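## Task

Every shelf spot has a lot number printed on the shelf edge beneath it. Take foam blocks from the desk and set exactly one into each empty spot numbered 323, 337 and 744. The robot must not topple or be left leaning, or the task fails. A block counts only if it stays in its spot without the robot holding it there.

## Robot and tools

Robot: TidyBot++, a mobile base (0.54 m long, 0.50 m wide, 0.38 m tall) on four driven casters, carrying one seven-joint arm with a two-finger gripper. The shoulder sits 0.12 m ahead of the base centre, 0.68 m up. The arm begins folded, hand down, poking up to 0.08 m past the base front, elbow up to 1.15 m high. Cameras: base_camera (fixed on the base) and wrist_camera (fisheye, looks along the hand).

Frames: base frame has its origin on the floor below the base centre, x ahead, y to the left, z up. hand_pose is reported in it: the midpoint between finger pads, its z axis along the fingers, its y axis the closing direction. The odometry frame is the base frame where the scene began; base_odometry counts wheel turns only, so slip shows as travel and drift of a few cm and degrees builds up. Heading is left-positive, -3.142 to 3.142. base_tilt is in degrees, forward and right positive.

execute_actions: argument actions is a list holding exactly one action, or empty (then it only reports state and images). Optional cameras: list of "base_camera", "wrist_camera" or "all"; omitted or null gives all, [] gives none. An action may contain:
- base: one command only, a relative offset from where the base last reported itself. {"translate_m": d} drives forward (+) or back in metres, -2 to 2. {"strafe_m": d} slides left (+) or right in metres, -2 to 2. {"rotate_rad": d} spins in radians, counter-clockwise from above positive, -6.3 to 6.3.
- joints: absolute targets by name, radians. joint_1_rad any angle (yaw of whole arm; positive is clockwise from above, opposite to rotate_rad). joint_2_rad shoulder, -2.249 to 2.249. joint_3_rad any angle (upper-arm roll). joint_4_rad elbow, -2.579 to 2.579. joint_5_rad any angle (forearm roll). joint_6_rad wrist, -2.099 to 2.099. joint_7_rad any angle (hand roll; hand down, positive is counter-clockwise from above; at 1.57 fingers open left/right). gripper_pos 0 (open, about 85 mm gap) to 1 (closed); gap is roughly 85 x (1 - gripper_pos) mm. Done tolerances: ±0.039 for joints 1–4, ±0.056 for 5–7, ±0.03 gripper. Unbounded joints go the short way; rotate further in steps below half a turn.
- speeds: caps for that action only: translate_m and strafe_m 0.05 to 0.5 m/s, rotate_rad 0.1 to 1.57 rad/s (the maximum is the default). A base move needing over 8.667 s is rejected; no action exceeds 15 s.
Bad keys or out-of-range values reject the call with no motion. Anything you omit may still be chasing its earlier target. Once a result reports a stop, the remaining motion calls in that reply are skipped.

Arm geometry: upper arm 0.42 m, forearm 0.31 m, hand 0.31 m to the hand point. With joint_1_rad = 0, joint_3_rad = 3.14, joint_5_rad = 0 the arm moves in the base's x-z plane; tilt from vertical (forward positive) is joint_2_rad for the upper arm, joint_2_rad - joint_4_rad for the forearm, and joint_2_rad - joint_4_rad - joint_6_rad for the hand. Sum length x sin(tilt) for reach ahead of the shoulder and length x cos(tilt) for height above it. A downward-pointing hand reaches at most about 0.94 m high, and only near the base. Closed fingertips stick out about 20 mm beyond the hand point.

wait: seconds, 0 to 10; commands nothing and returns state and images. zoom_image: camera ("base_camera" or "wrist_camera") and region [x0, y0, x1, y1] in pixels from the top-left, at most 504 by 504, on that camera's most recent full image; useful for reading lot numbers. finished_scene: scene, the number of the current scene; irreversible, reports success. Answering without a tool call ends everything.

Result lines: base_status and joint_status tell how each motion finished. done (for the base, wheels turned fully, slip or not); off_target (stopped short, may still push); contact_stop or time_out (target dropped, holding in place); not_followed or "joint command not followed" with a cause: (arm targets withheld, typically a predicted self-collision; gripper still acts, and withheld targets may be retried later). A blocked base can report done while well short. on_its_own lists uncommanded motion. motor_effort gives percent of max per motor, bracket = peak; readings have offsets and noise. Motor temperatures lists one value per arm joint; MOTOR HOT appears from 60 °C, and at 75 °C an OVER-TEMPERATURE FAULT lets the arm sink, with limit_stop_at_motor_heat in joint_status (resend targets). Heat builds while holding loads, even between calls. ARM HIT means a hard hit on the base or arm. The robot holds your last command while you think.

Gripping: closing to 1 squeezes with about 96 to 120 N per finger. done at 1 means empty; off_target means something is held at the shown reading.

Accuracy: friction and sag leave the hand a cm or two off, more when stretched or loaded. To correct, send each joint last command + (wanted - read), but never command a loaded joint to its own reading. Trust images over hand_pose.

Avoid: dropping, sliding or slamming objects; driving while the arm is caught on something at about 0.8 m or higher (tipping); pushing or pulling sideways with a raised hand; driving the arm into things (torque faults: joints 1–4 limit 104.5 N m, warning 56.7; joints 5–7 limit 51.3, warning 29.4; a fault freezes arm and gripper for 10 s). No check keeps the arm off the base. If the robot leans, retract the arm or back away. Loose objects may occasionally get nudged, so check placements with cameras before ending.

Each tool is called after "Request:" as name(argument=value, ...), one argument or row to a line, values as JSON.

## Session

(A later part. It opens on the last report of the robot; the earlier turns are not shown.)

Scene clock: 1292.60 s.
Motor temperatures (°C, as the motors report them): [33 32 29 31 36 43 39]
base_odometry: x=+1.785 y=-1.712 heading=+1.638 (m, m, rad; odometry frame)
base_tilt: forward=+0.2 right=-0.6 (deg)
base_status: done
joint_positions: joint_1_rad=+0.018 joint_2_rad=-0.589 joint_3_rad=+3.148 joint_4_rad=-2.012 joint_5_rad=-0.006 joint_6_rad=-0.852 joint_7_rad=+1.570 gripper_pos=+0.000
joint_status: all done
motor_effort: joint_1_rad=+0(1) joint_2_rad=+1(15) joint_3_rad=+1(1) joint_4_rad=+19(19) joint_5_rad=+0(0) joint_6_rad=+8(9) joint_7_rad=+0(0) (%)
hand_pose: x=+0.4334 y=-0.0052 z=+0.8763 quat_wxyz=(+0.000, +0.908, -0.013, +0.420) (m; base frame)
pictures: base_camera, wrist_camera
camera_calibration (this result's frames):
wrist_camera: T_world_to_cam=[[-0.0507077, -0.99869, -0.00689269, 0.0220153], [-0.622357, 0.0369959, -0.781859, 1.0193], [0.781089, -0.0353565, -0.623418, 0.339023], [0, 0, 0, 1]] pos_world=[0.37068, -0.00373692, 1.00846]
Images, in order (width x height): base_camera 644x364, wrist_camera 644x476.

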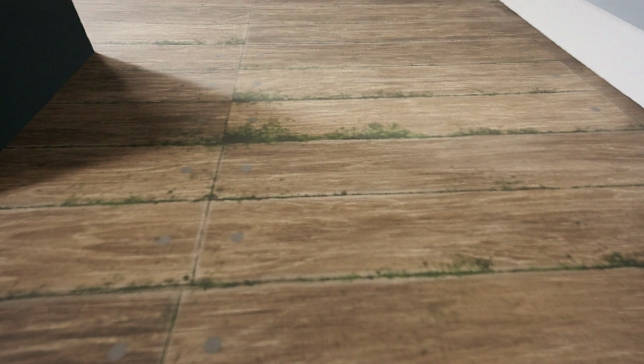

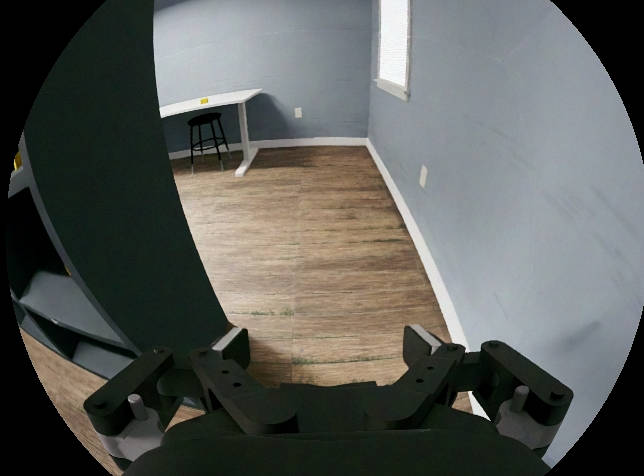

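Request:
execute_actions(
  actions=[
    {"base": {"translate_m": 2.0}, "joints": {"joint_1_rad": -0.255, "joint_2_rad": -0.078, "joint_4_rad": -1.812, "joint_6_rad": -0.573}},
  ],
  cameras=["wrist_camera"],
)

Request:
execute_actions(
  actions=[
    {"base": {"strafe_m": 0.843}},
  ],
)

Scene clock: 1328.20 s.
Motor temperatures (°C, as the motors report them): [33 32 29 32 36 43 39]
base_odometry: x=+1.652 y=+0.284 heading=+1.638 (m, m, rad; odometry frame)
base_tilt: forward=+0.2 right=-0.6 (deg)
base_status: done
joint_positions: joint_1_rad=-0.233 joint_2_rad=-0.083 joint_3_rad=+3.148 joint_4_rad=-1.824 joint_5_rad=-0.006 joint_6_rad=-0.616 joint_7_rad=+1.570 gripper_pos=+0.000
joint_status: all done
motor_effort: joint_1_rad=+1(0) joint_2_rad=-16(19) joint_3_rad=+1(1) joint_4_rad=+19(19) joint_5_rad=+0(0) joint_6_rad=+8(10) joint_7_rad=+0(0) (%)
hand_pose: x=+0.6007 y=+0.1136 z=+0.8277 quat_wxyz=(-0.046, +0.918, +0.102, +0.379) (m; base frame)
pictures: wrist_camera
camera_calibration (this result's frames):
wrist_camera: T_world_to_cam=[[0.196306, -0.980541, -0.00164993, -0.00601084], [-0.671788, -0.133267, -0.728656, 1.08594], [0.714258, 0.144148, -0.684877, 0.252871], [0, 0, 0, 1]] pos_world=[0.550089, 0.102376, 0.964455]
Images, in order (width x height): wrist_camera 644x476.

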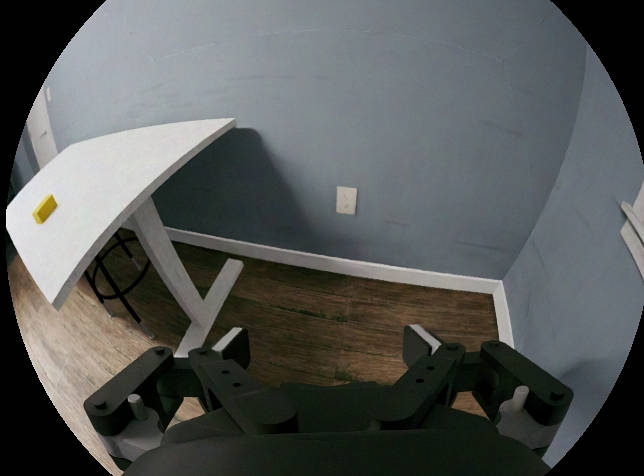

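Scene clock: 1331.23 s.
Motor temperatures (°C, as the motors report them): [33 32 29 32 36 43 39]
base_odometry: x=+0.811 y=+0.228 heading=+1.638 (m, m, rad; odometry frame)
base_tilt: forward=+0.2 right=-0.6 (deg)
base_status: done
joint_positions: joint_1_rad=-0.238 joint_2_rad=-0.083 joint_3_rad=+3.148 joint_4_rad=-1.823 joint_5_rad=-0.006 joint_6_rad=-0.616 joint_7_rad=+1.570 gripper_pos=+0.000
joint_status: not commanded
motor_effort: joint_1_rad=+1(1) joint_2_rad=-17(17) joint_3_rad=+1(2) joint_4_rad=+19(19) joint_5_rad=+0(0) joint_6_rad=+8(8) joint_7_rad=+0(0) (%)
hand_pose: x=+0.6004 y=+0.1160 z=+0.8280 quat_wxyz=(-0.047, +0.918, +0.105, +0.380) (m; base frame)
pictures: base_camera, wrist_camera
camera_calibration (this result's frames):
wrist_camera: T_world_to_cam=[[0.201092, -0.979571, -0.00169465, -0.00653886], [-0.670486, -0.13638, -0.72928, 1.0864], [0.71415, 0.147789, -0.684213, 0.252102], [0, 0, 0, 1]] pos_world=[0.549689, 0.104499, 0.964767]
Images, in order (width x height): base_camera 644x364, wrist_camera 644x476.

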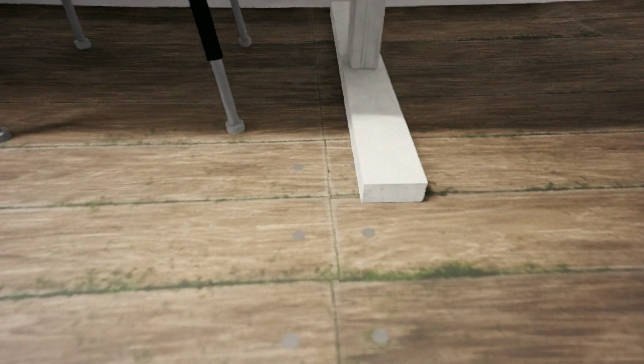

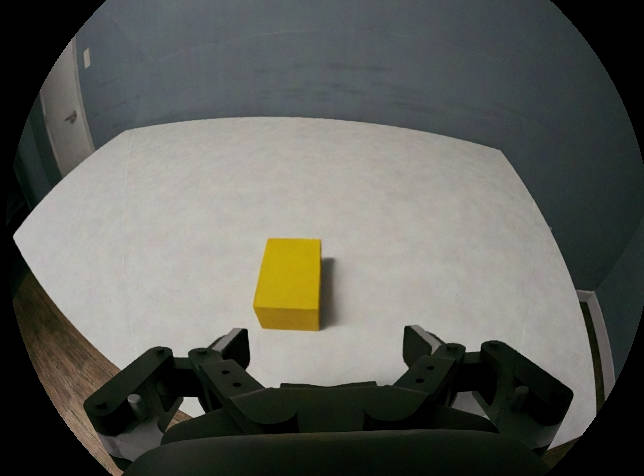

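Request:
zoom_image(
  camera="wrist_camera",
  region=[240, 225, 350, 345],
)

Region (240, 225, 350, 345) of wrist_camera's 644x476 image, scaled by 4.200; it fills the left 462 columns of this view, and the rest is white.

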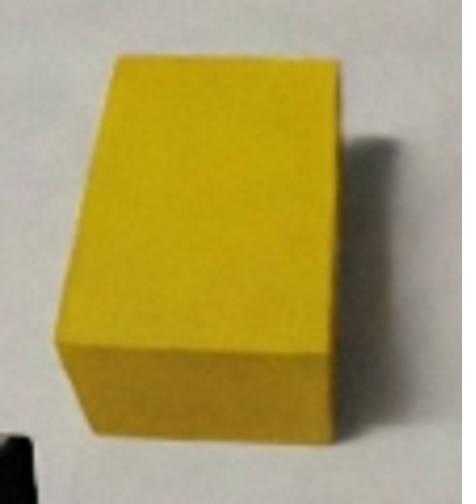

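Request:
execute_actions(
  actions=[
    {"base": {"strafe_m": 0.064}, "joints": {"joint_1_rad": -0.172, "joint_2_rad": 0.170, "joint_4_rad": -1.674, "joint_6_rad": -0.46}},
  ],
  cameras=["wrist_camera"],
)

Scene clock: 1397.70 s.
Motor temperatures (°C, as the motors report them): [33 32 29 32 36 43 39]
base_odometry: x=+0.747 y=+0.224 heading=+1.638 (m, m, rad; odometry frame)
base_tilt: forward=+0.2 right=-0.6 (deg)
base_status: done
joint_positions: joint_1_rad=-0.191 joint_2_rad=+0.166 joint_3_rad=+3.147 joint_4_rad=-1.690 joint_5_rad=-0.006 joint_6_rad=-0.507 joint_7_rad=+1.570 gripper_pos=+0.000
joint_status: all done
motor_effort: joint_1_rad=+1(3) joint_2_rad=-24(28) joint_3_rad=+0(3) joint_4_rad=+18(20) joint_5_rad=+0(1) joint_6_rad=+8(9) joint_7_rad=+0(0) (%)
hand_pose: x=+0.6982 y=+0.1114 z=+0.7870 quat_wxyz=(-0.037, +0.921, +0.084, +0.378) (m; base frame)
pictures: wrist_camera
camera_calibration (this result's frames):
wrist_camera: T_world_to_cam=[[0.155516, -0.987833, 0.000047813, 0.000581343], [-0.680698, -0.107198, -0.724678, 1.12165], [0.715867, 0.112666, -0.689087, 0.161394], [0, 0, 0, 1]] pos_world=[0.647876, 0.102629, 0.924048]
Images, in order (width x height): wrist_camera 644x476.

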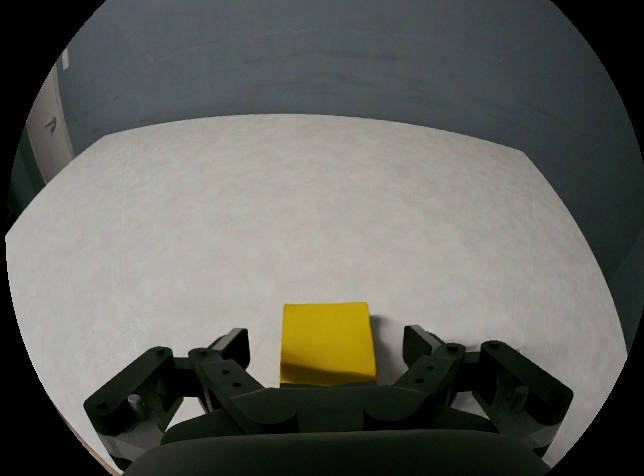

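Request:
execute_actions(
  actions=[
    {"joints": {"joint_2_rad": 0.243}},
  ],
  cameras=["wrist_camera"],
)

Scene clock: 1414.90 s.
Motor temperatures (°C, as the motors report them): [33 32 29 32 36 43 39]
base_odometry: x=+0.747 y=+0.224 heading=+1.638 (m, m, rad; odometry frame)
base_tilt: forward=+0.2 right=-0.6 (deg)
base_status: not commanded
joint_positions: joint_1_rad=-0.191 joint_2_rad=+0.234 joint_3_rad=+3.147 joint_4_rad=-1.685 joint_5_rad=-0.006 joint_6_rad=-0.507 joint_7_rad=+1.570 gripper_pos=+0.000
joint_status: all done
motor_effort: joint_1_rad=+0(1) joint_2_rad=-27(29) joint_3_rad=+0(0) joint_4_rad=+18(19) joint_5_rad=+0(0) joint_6_rad=+7(8) joint_7_rad=+0(0) (%)
hand_pose: x=+0.7056 y=+0.1128 z=+0.7487 quat_wxyz=(-0.034, +0.933, +0.085, +0.348) (m; base frame)
pictures: wrist_camera
camera_calibration (this result's frames):
wrist_camera: T_world_to_cam=[[0.15559, -0.987819, 0.00229446, -0.000893886], [-0.724281, -0.115659, -0.679735, 1.0972], [0.671721, 0.104098, -0.733454, 0.194885], [0, 0, 0, 1]] pos_world=[0.663914, 0.105731, 0.888749]
Images, in order (width x height): wrist_camera 644x476.

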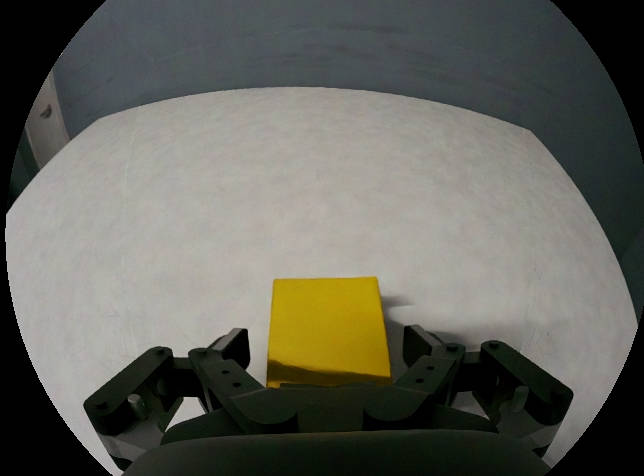

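Request:
execute_actions(
  actions=[
    {"joints": {"joint_2_rad": 0.250, "gripper_pos": 1.0}},
  ],
  cameras=["wrist_camera"],
)

Scene clock: 1421.13 s.
Motor temperatures (°C, as the motors report them): [33 32 29 32 36 43 39]
base_odometry: x=+0.747 y=+0.224 heading=+1.638 (m, m, rad; odometry frame)
base_tilt: forward=+0.2 right=-0.6 (deg)
base_status: not commanded
joint_positions: joint_1_rad=-0.191 joint_2_rad=+0.237 joint_3_rad=+3.147 joint_4_rad=-1.683 joint_5_rad=-0.006 joint_6_rad=-0.504 joint_7_rad=+1.570 gripper_pos=+0.399
joint_status: gripper_pos off_target (ended at +0.399, target +1.000); the others done
motor_effort: joint_1_rad=+0(0) joint_2_rad=-26(29) joint_3_rad=+0(0) joint_4_rad=+18(18) joint_5_rad=+0(0) joint_6_rad=+7(8) joint_7_rad=+0(0) (%)
hand_pose: x=+0.7073 y=+0.1131 z=+0.7492 quat_wxyz=(-0.034, +0.932, +0.085, +0.350) (m; base frame)
pictures: wrist_camera
camera_calibration (this result's frames):
wrist_camera: T_world_to_cam=[[0.155575, -0.987822, 0.00221782, -0.000775131], [-0.722169, -0.115267, -0.682045, 1.09906], [0.673995, 0.104507, -0.731307, 0.190817], [0, 0, 0, 1]] pos_world=[0.665215, 0.105978, 0.889154]
Images, in order (width x height): wrist_camera 644x476.

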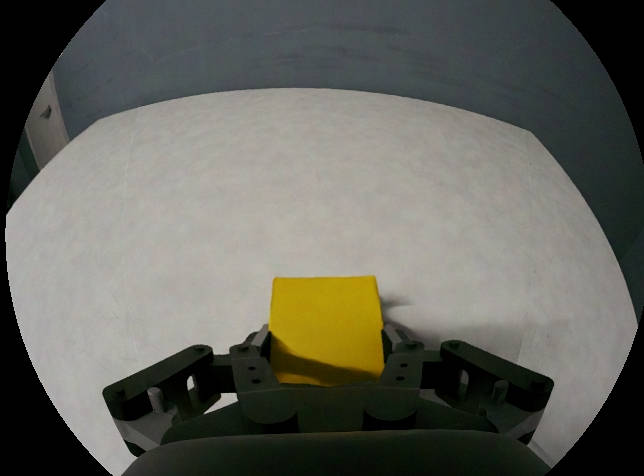

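Request:
execute_actions(
  actions=[
    {"joints": {"joint_2_rad": 0.10, "gripper_pos": 1.0}},
  ],
  cameras=[],
)

Request:
execute_actions(
  actions=[
    {"base": {"strafe_m": -0.907}, "joints": {"joint_1_rad": 0.015, "joint_2_rad": -0.45, "gripper_pos": 1.0}},
  ],
)

Scene clock: 1453.17 s.
Motor temperatures (°C, as the motors report them): [33 32 29 32 36 43 39]
base_odometry: x=+0.747 y=+0.224 heading=+1.638 (m, m, rad; odometry frame)
base_tilt: forward=+0.2 right=-0.6 (deg)
base_status: not commanded
joint_positions: joint_1_rad=-0.191 joint_2_rad=+0.104 joint_3_rad=+3.147 joint_4_rad=-1.681 joint_5_rad=-0.006 joint_6_rad=-0.504 joint_7_rad=+1.570 gripper_pos=+0.399
joint_status: gripper_pos off_target (ended at +0.399, target +1.000); the others done
motor_effort: joint_1_rad=+0(0) joint_2_rad=-23(30) joint_3_rad=+0(0) joint_4_rad=+19(19) joint_5_rad=+0(0) joint_6_rad=+9(8) joint_7_rad=+0(0) (%)
hand_pose: x=+0.6937 y=+0.1105 z=+0.8285 quat_wxyz=(-0.041, +0.907, +0.082, +0.411) (m; base frame)
pictures: none
No camera images: the call's "cameras" was empty. Leave "cameras" out to get every camera's image.

Scene clock: 1456.43 s.
Motor temperatures (°C, as the motors report them): [33 32 29 32 36 43 39]
base_odometry: x=+1.652 y=+0.285 heading=+1.638 (m, m, rad; odometry frame)
base_tilt: forward=+0.2 right=-0.6 (deg)
base_status: done
joint_positions: joint_1_rad=-0.006 joint_2_rad=-0.442 joint_3_rad=+3.147 joint_4_rad=-1.679 joint_5_rad=-0.006 joint_6_rad=-0.502 joint_7_rad=+1.570 gripper_pos=+0.399
joint_status: gripper_pos off_target (ended at +0.399, target +1.000); the others done
motor_effort: joint_1_rad=+0(3) joint_2_rad=-5(27) joint_3_rad=+0(3) joint_4_rad=+20(21) joint_5_rad=+0(0) joint_6_rad=+10(10) joint_7_rad=+0(0) (%)
hand_pose: x=+0.5428 y=+0.0013 z=+1.1130 quat_wxyz=(-0.004, +0.764, -0.002, +0.645) (m; base frame)
pictures: base_camera, wrist_camera
camera_calibration (this result's frames):
wrist_camera: T_world_to_cam=[[-0.0234692, -0.999511, -0.0206619, 0.0361915], [-0.135511, 0.0236574, -0.990493, 1.24015], [0.990498, -0.0204462, -0.136, -0.254848], [0, 0, 0, 1]] pos_world=[0.421329, 0.00162437, 1.19445]
Images, in order (width x height): base_camera 644x364, wrist_camera 644x476.

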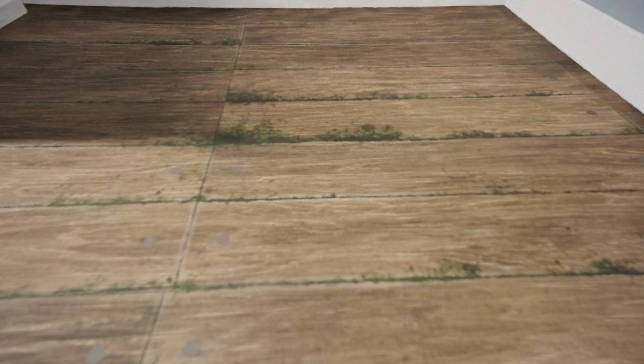

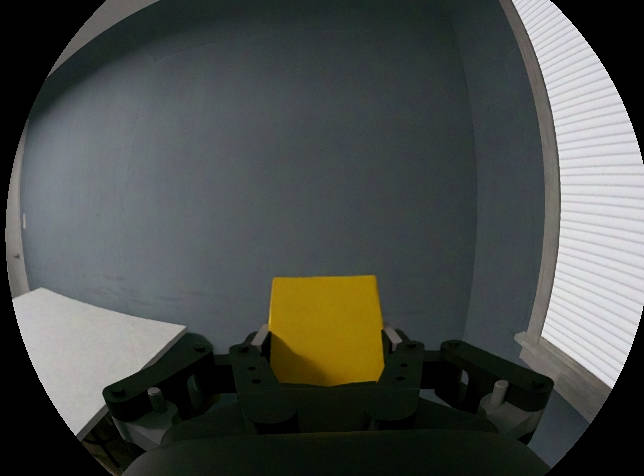

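Request:
execute_actions(
  actions=[
    {"base": {"translate_m": -2.0}, "joints": {"joint_2_rad": -0.538, "joint_4_rad": -2.307, "joint_6_rad": -0.70, "gripper_pos": 1.0}},
  ],
)

Scene clock: 1470.90 s.
Motor temperatures (°C, as the motors report them): [33 32 29 32 36 43 39]
base_odometry: x=+1.787 y=-1.710 heading=+1.638 (m, m, rad; odometry frame)
base_tilt: forward=+0.2 right=-0.6 (deg)
base_status: done
joint_positions: joint_1_rad=-0.005 joint_2_rad=-0.525 joint_3_rad=+3.147 joint_4_rad=-2.298 joint_5_rad=-0.006 joint_6_rad=-0.658 joint_7_rad=+1.570 gripper_pos=+0.399
joint_status: gripper_pos off_target (ended at +0.399, target +1.000); the others done
motor_effort: joint_1_rad=+0(1) joint_2_rad=-1(8) joint_3_rad=+1(1) joint_4_rad=+19(21) joint_5_rad=+0(0) joint_6_rad=+8(10) joint_7_rad=+0(0) (%)
hand_pose: x=+0.4192 y=+0.0024 z=+0.7468 quat_wxyz=(-0.004, +0.938, -0.002, +0.348) (m; base frame)
pictures: base_camera, wrist_camera
camera_calibration (this result's frames):
wrist_camera: T_world_to_cam=[[-0.0286628, -0.999587, -0.00196522, 0.0150373], [-0.736749, 0.0224546, -0.675793, 0.877604], [0.675558, -0.0179222, -0.737089, 0.39874], [0, 0, 0, 1]] pos_world=[0.377633, 0.00247112, 0.887015]
Images, in order (width x height): base_camera 644x364, wrist_camera 644x476.

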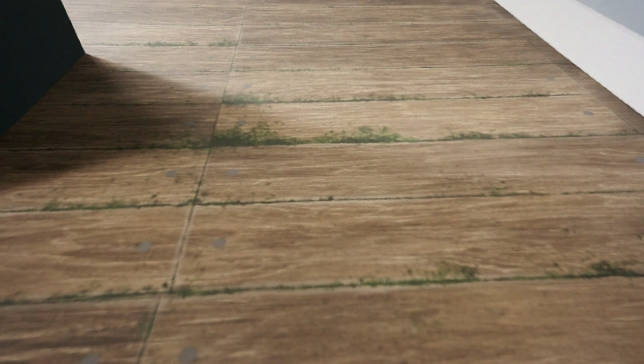

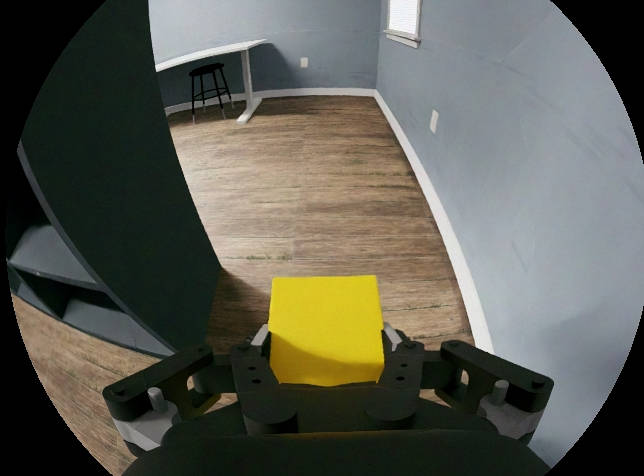

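Request:
execute_actions(
  actions=[
    {"base": {"strafe_m": 1.845}, "joints": {"gripper_pos": 1.0}},
  ],
)

Scene clock: 1489.00 s.
Motor temperatures (°C, as the motors report them): [33 32 29 32 36 43 39]
base_odometry: x=-0.054 y=-1.835 heading=+1.638 (m, m, rad; odometry frame)
base_tilt: forward=+0.2 right=-0.6 (deg)
base_status: done
joint_positions: joint_1_rad=-0.005 joint_2_rad=-0.525 joint_3_rad=+3.148 joint_4_rad=-2.298 joint_5_rad=-0.006 joint_6_rad=-0.658 joint_7_rad=+1.570 gripper_pos=+0.399
joint_status: gripper_pos off_target (ended at +0.399, target +1.000)
motor_effort: joint_1_rad=+1(0) joint_2_rad=-1(3) joint_3_rad=+1(2) joint_4_rad=+19(19) joint_5_rad=+0(1) joint_6_rad=+8(7) joint_7_rad=+0(0) (%)
hand_pose: x=+0.4191 y=+0.0023 z=+0.7467 quat_wxyz=(-0.004, +0.938, -0.002, +0.348) (m; base frame)
pictures: base_camera, wrist_camera
camera_calibration (this result's frames):
wrist_camera: T_world_to_cam=[[-0.028733, -0.999585, -0.00197901, 0.0150532], [-0.736889, 0.0225194, -0.675638, 0.877468], [0.675403, -0.0179548, -0.737231, 0.398904], [0, 0, 0, 1]] pos_world=[0.377609, 0.00244904, 0.886965]
Images, in order (width x height): base_camera 644x364, wrist_camera 644x476.

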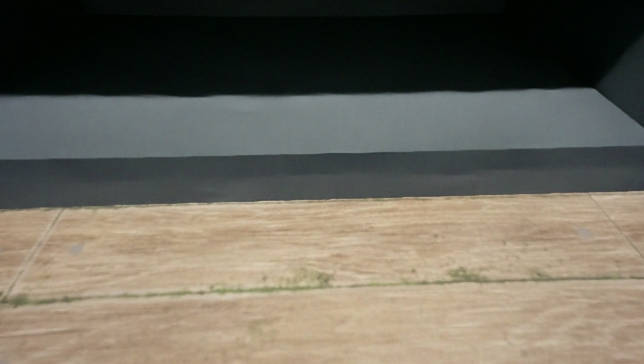

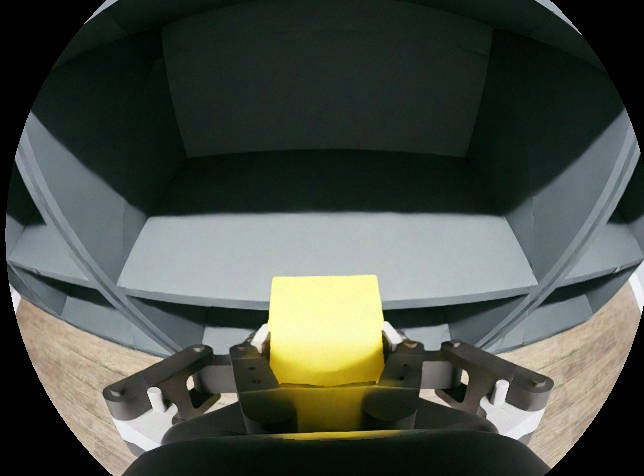

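Request:
execute_actions(
  actions=[
    {"joints": {"joint_2_rad": 0.18, "joint_4_rad": -2.19, "joint_6_rad": 0.056, "gripper_pos": 1.0}},
  ],
  cameras=["wrist_camera"],
)

Scene clock: 1522.50 s.
Motor temperatures (°C, as the motors report them): [33 32 29 32 36 43 39]
base_odometry: x=-0.054 y=-1.835 heading=+1.638 (m, m, rad; odometry frame)
base_tilt: forward=+0.2 right=-0.6 (deg)
base_status: not commanded
joint_positions: joint_1_rad=-0.005 joint_2_rad=+0.169 joint_3_rad=+3.148 joint_4_rad=-2.206 joint_5_rad=-0.006 joint_6_rad=+0.009 joint_7_rad=+1.570 gripper_pos=+0.399
joint_status: gripper_pos off_target (ended at +0.399, target +1.000); the others done
motor_effort: joint_1_rad=+0(1) joint_2_rad=-21(21) joint_3_rad=+0(1) joint_4_rad=+14(19) joint_5_rad=+0(0) joint_6_rad=+8(7) joint_7_rad=+0(0) (%)
hand_pose: x=+0.6258 y=+0.0011 z=+0.6480 quat_wxyz=(-0.001, +0.926, -0.003, +0.378) (m; base frame)
pictures: wrist_camera
camera_calibration (this result's frames):
wrist_camera: T_world_to_cam=[[-0.0328201, -0.99946, 0.00178407, 0.0196609], [-0.69073, 0.0213919, -0.722796, 0.964837], [0.722368, -0.0249546, -0.691059, 0.127196], [0, 0, 0, 1]] pos_world=[0.575205, 0.00218471, 0.785245]
Images, in order (width x height): wrist_camera 644x476.

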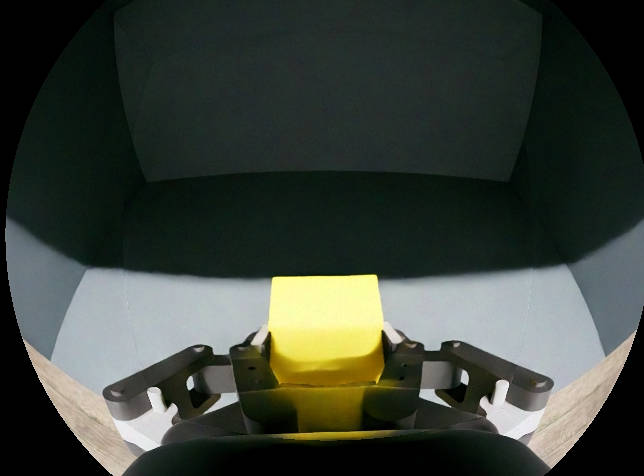

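Request:
execute_actions(
  actions=[
    {"joints": {"joint_2_rad": 0.545, "joint_4_rad": -1.84, "gripper_pos": 1.0}},
  ],
  cameras=["wrist_camera"],
)

Scene clock: 1528.47 s.
Motor temperatures (°C, as the motors report them): [33 32 29 32 36 43 39]
base_odometry: x=-0.054 y=-1.835 heading=+1.638 (m, m, rad; odometry frame)
base_tilt: forward=+0.2 right=-0.6 (deg)
base_status: not commanded
joint_positions: joint_1_rad=-0.005 joint_2_rad=+0.538 joint_3_rad=+3.148 joint_4_rad=-1.856 joint_5_rad=-0.006 joint_6_rad=+0.010 joint_7_rad=+1.570 gripper_pos=+0.399
joint_status: gripper_pos off_target (ended at +0.399, target +1.000); the others done
motor_effort: joint_1_rad=+0(0) joint_2_rad=-33(35) joint_3_rad=+0(0) joint_4_rad=+14(15) joint_5_rad=+0(0) joint_6_rad=+8(8) joint_7_rad=+0(0) (%)
hand_pose: x=+0.7621 y=+0.0013 z=+0.5860 quat_wxyz=(+0.000, +0.929, -0.003, +0.369) (m; base frame)
pictures: wrist_camera
camera_calibration (this result's frames):
wrist_camera: T_world_to_cam=[[-0.0320471, -0.999476, 0.00445426, 0.0222596], [-0.704568, 0.0194298, -0.709371, 1.01679], [0.708913, -0.0258716, -0.704821, 0.00424233], [0, 0, 0, 1]] pos_world=[0.714104, 0.00260165, 0.724173]
Images, in order (width x height): wrist_camera 644x476.

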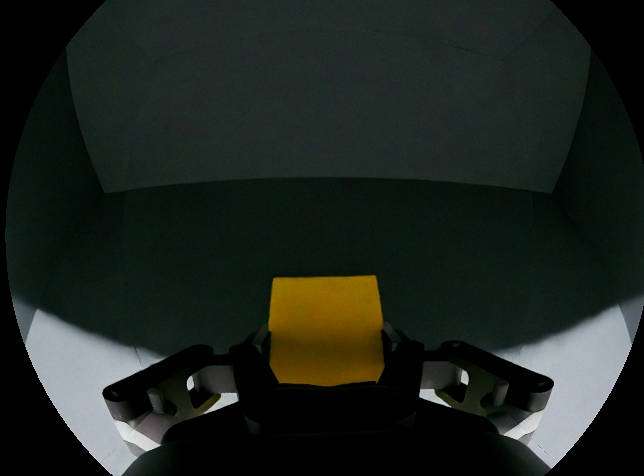

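Request:
execute_actions(
  actions=[
    {"joints": {"joint_2_rad": 0.588, "gripper_pos": 1.0}},
  ],
  cameras=["wrist_camera"],
)

Scene clock: 1532.20 s.
Motor temperatures (°C, as the motors report them): [33 32 29 32 36 43 39]
base_odometry: x=-0.054 y=-1.835 heading=+1.638 (m, m, rad; odometry frame)
base_tilt: forward=+0.2 right=-0.6 (deg)
base_status: not commanded
joint_positions: joint_1_rad=-0.005 joint_2_rad=+0.576 joint_3_rad=+3.148 joint_4_rad=-1.853 joint_5_rad=-0.006 joint_6_rad=+0.011 joint_7_rad=+1.570 gripper_pos=+0.399
joint_status: gripper_pos off_target (ended at +0.399, target +1.000); the others done
motor_effort: joint_1_rad=+1(0) joint_2_rad=-34(36) joint_3_rad=+0(0) joint_4_rad=+14(14) joint_5_rad=+0(0) joint_6_rad=+7(8) joint_7_rad=+0(0) (%)
hand_pose: x=+0.7599 y=+0.0012 z=+0.5635 quat_wxyz=(+0.000, +0.935, -0.003, +0.354) (m; base frame)
pictures: wrist_camera
camera_calibration (this result's frames):
wrist_camera: T_world_to_cam=[[-0.031869, -0.999476, 0.00571828, 0.0214233], [-0.727654, 0.0192788, -0.685674, 1.0035], [0.685204, -0.0260126, -0.727887, 0.0209982], [0, 0, 0, 1]] pos_world=[0.716495, 0.00261202, 0.703235]
Images, in order (width x height): wrist_camera 644x476.

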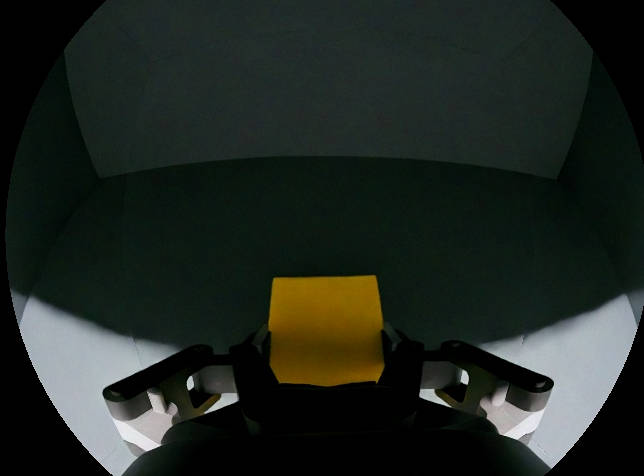

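Request:
execute_actions(
  actions=[
    {"joints": {"joint_2_rad": 0.603, "gripper_pos": 1.0}},
  ],
  cameras=["wrist_camera"],
)

Scene clock: 1535.07 s.
Motor temperatures (°C, as the motors report them): [33 32 29 32 36 43 39]
base_odometry: x=-0.054 y=-1.835 heading=+1.638 (m, m, rad; odometry frame)
base_tilt: forward=+0.2 right=-0.6 (deg)
base_status: not commanded
joint_positions: joint_1_rad=-0.005 joint_2_rad=+0.578 joint_3_rad=+3.148 joint_4_rad=-1.852 joint_5_rad=-0.006 joint_6_rad=+0.012 joint_7_rad=+1.570 gripper_pos=+0.399
joint_status: gripper_pos off_target (ended at +0.399, target +1.000); the others done
motor_effort: joint_1_rad=+0(0) joint_2_rad=-31(33) joint_3_rad=+0(0) joint_4_rad=+13(14) joint_5_rad=+0(0) joint_6_rad=+8(8) joint_7_rad=+0(0) (%)
hand_pose: x=+0.7603 y=+0.0012 z=+0.5629 quat_wxyz=(+0.000, +0.935, -0.003, +0.354) (m; base frame)
pictures: wrist_camera
camera_calibration (this result's frames):
wrist_camera: T_world_to_cam=[[-0.0318657, -0.999476, 0.00573508, 0.0214286], [-0.727718, 0.0192674, -0.685605, 1.00336], [0.685136, -0.0260208, -0.727951, 0.0202903], [0, 0, 0, 1]] pos_world=[0.716945, 0.00261321, 0.702557]
Images, in order (width x height): wrist_camera 644x476.

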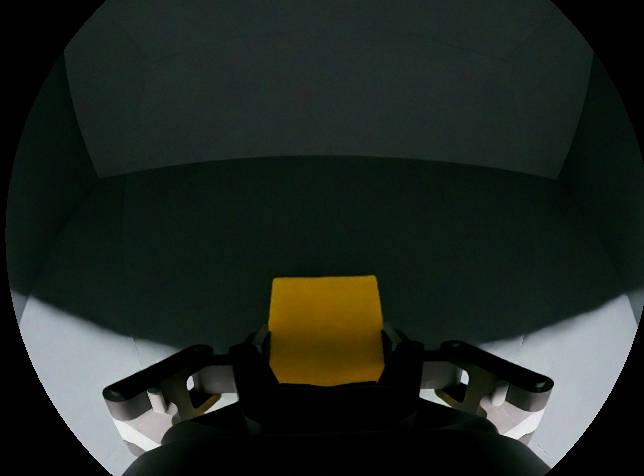

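Contact reached (j2 stalled, effort dropped). Release.

Request:
execute_actions(
  actions=[
    {"joints": {"joint_2_rad": 0.582, "gripper_pos": 0.0}},
  ],
  cameras=["wrist_camera"],
)

Scene clock: 1538.77 s.
Motor temperatures (°C, as the motors report them): [33 32 29 32 36 43 39]
base_odometry: x=-0.054 y=-1.835 heading=+1.638 (m, m, rad; odometry frame)
base_tilt: forward=+0.2 right=-0.6 (deg)
base_status: not commanded
joint_positions: joint_1_rad=-0.005 joint_2_rad=+0.577 joint_3_rad=+3.148 joint_4_rad=-1.852 joint_5_rad=-0.006 joint_6_rad=+0.012 joint_7_rad=+1.570 gripper_pos=+0.000
joint_status: all done
motor_effort: joint_1_rad=+0(0) joint_2_rad=-34(34) joint_3_rad=+0(0) joint_4_rad=+13(14) joint_5_rad=+0(0) joint_6_rad=+7(8) joint_7_rad=+0(0) (%)
hand_pose: x=+0.7604 y=+0.0012 z=+0.5632 quat_wxyz=(+0.000, +0.935, -0.003, +0.354) (m; base frame)
pictures: wrist_camera
camera_calibration (this result's frames):
wrist_camera: T_world_to_cam=[[-0.0318693, -0.999476, 0.00571269, 0.0214443], [-0.727307, 0.0192697, -0.686042, 1.00361], [0.685572, -0.0260185, -0.72754, 0.0199582], [0, 0, 0, 1]] pos_world=[0.716933, 0.00261308, 0.702916]
Images, in order (width x height): wrist_camera 644x476.

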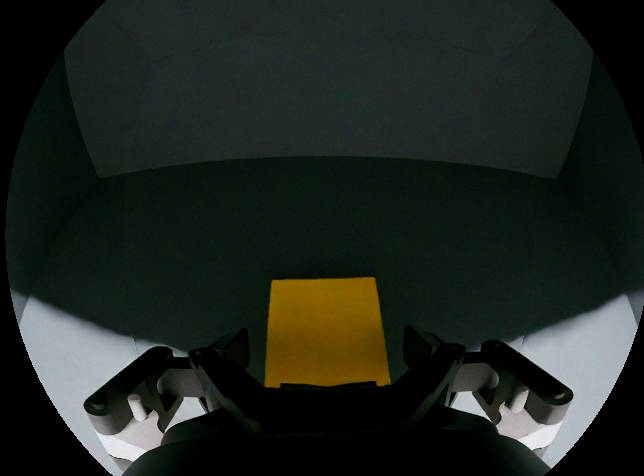

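Request:
execute_actions(
  actions=[
    {"joints": {"joint_2_rad": 0.20, "joint_4_rad": -2.19}},
  ],
)

Scene clock: 1559.53 s.
Motor temperatures (°C, as the motors report them): [33 32 29 32 36 43 39]
base_odometry: x=-0.054 y=-1.835 heading=+1.638 (m, m, rad; odometry frame)
base_tilt: forward=+0.2 right=-0.6 (deg)
base_status: not commanded
joint_positions: joint_1_rad=-0.005 joint_2_rad=+0.212 joint_3_rad=+3.148 joint_4_rad=-2.178 joint_5_rad=-0.006 joint_6_rad=+0.012 joint_7_rad=+1.570 gripper_pos=+0.000
joint_status: all done
motor_effort: joint_1_rad=+0(1) joint_2_rad=-22(35) joint_3_rad=+0(0) joint_4_rad=+14(16) joint_5_rad=+0(0) joint_6_rad=+7(7) joint_7_rad=+0(0) (%)
hand_pose: x=+0.6375 y=+0.0011 z=+0.6387 quat_wxyz=(-0.001, +0.928, -0.003, +0.373) (m; base frame)
pictures: base_camera, wrist_camera
camera_calibration (this result's frames):
wrist_camera: T_world_to_cam=[[-0.0327693, -0.99946, 0.00244649, 0.0196008], [-0.699626, 0.0211904, -0.714195, 0.96633], [0.713757, -0.0251153, -0.699943, 0.12348], [0, 0, 0, 1]] pos_world=[0.588578, 0.00221454, 0.776529]
Images, in order (width x height): base_camera 644x364, wrist_camera 644x476.

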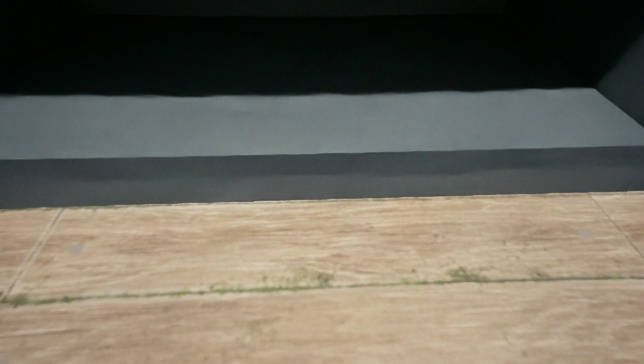

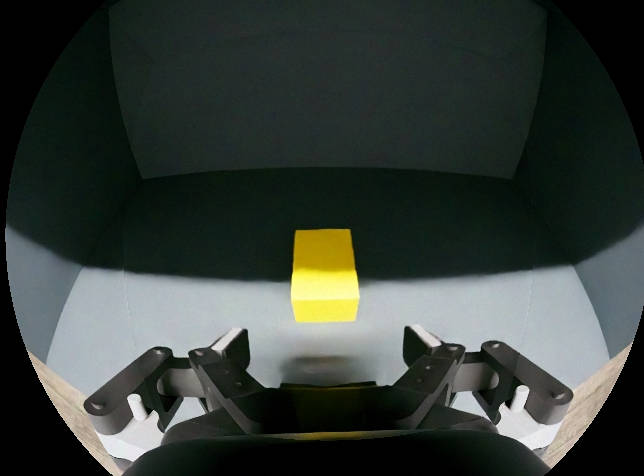

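The block sits centred in 337 and the gripper is clear. All three are placed.

Request:
finished_scene(
  scene=1,
)

The scene is finished: the task was done.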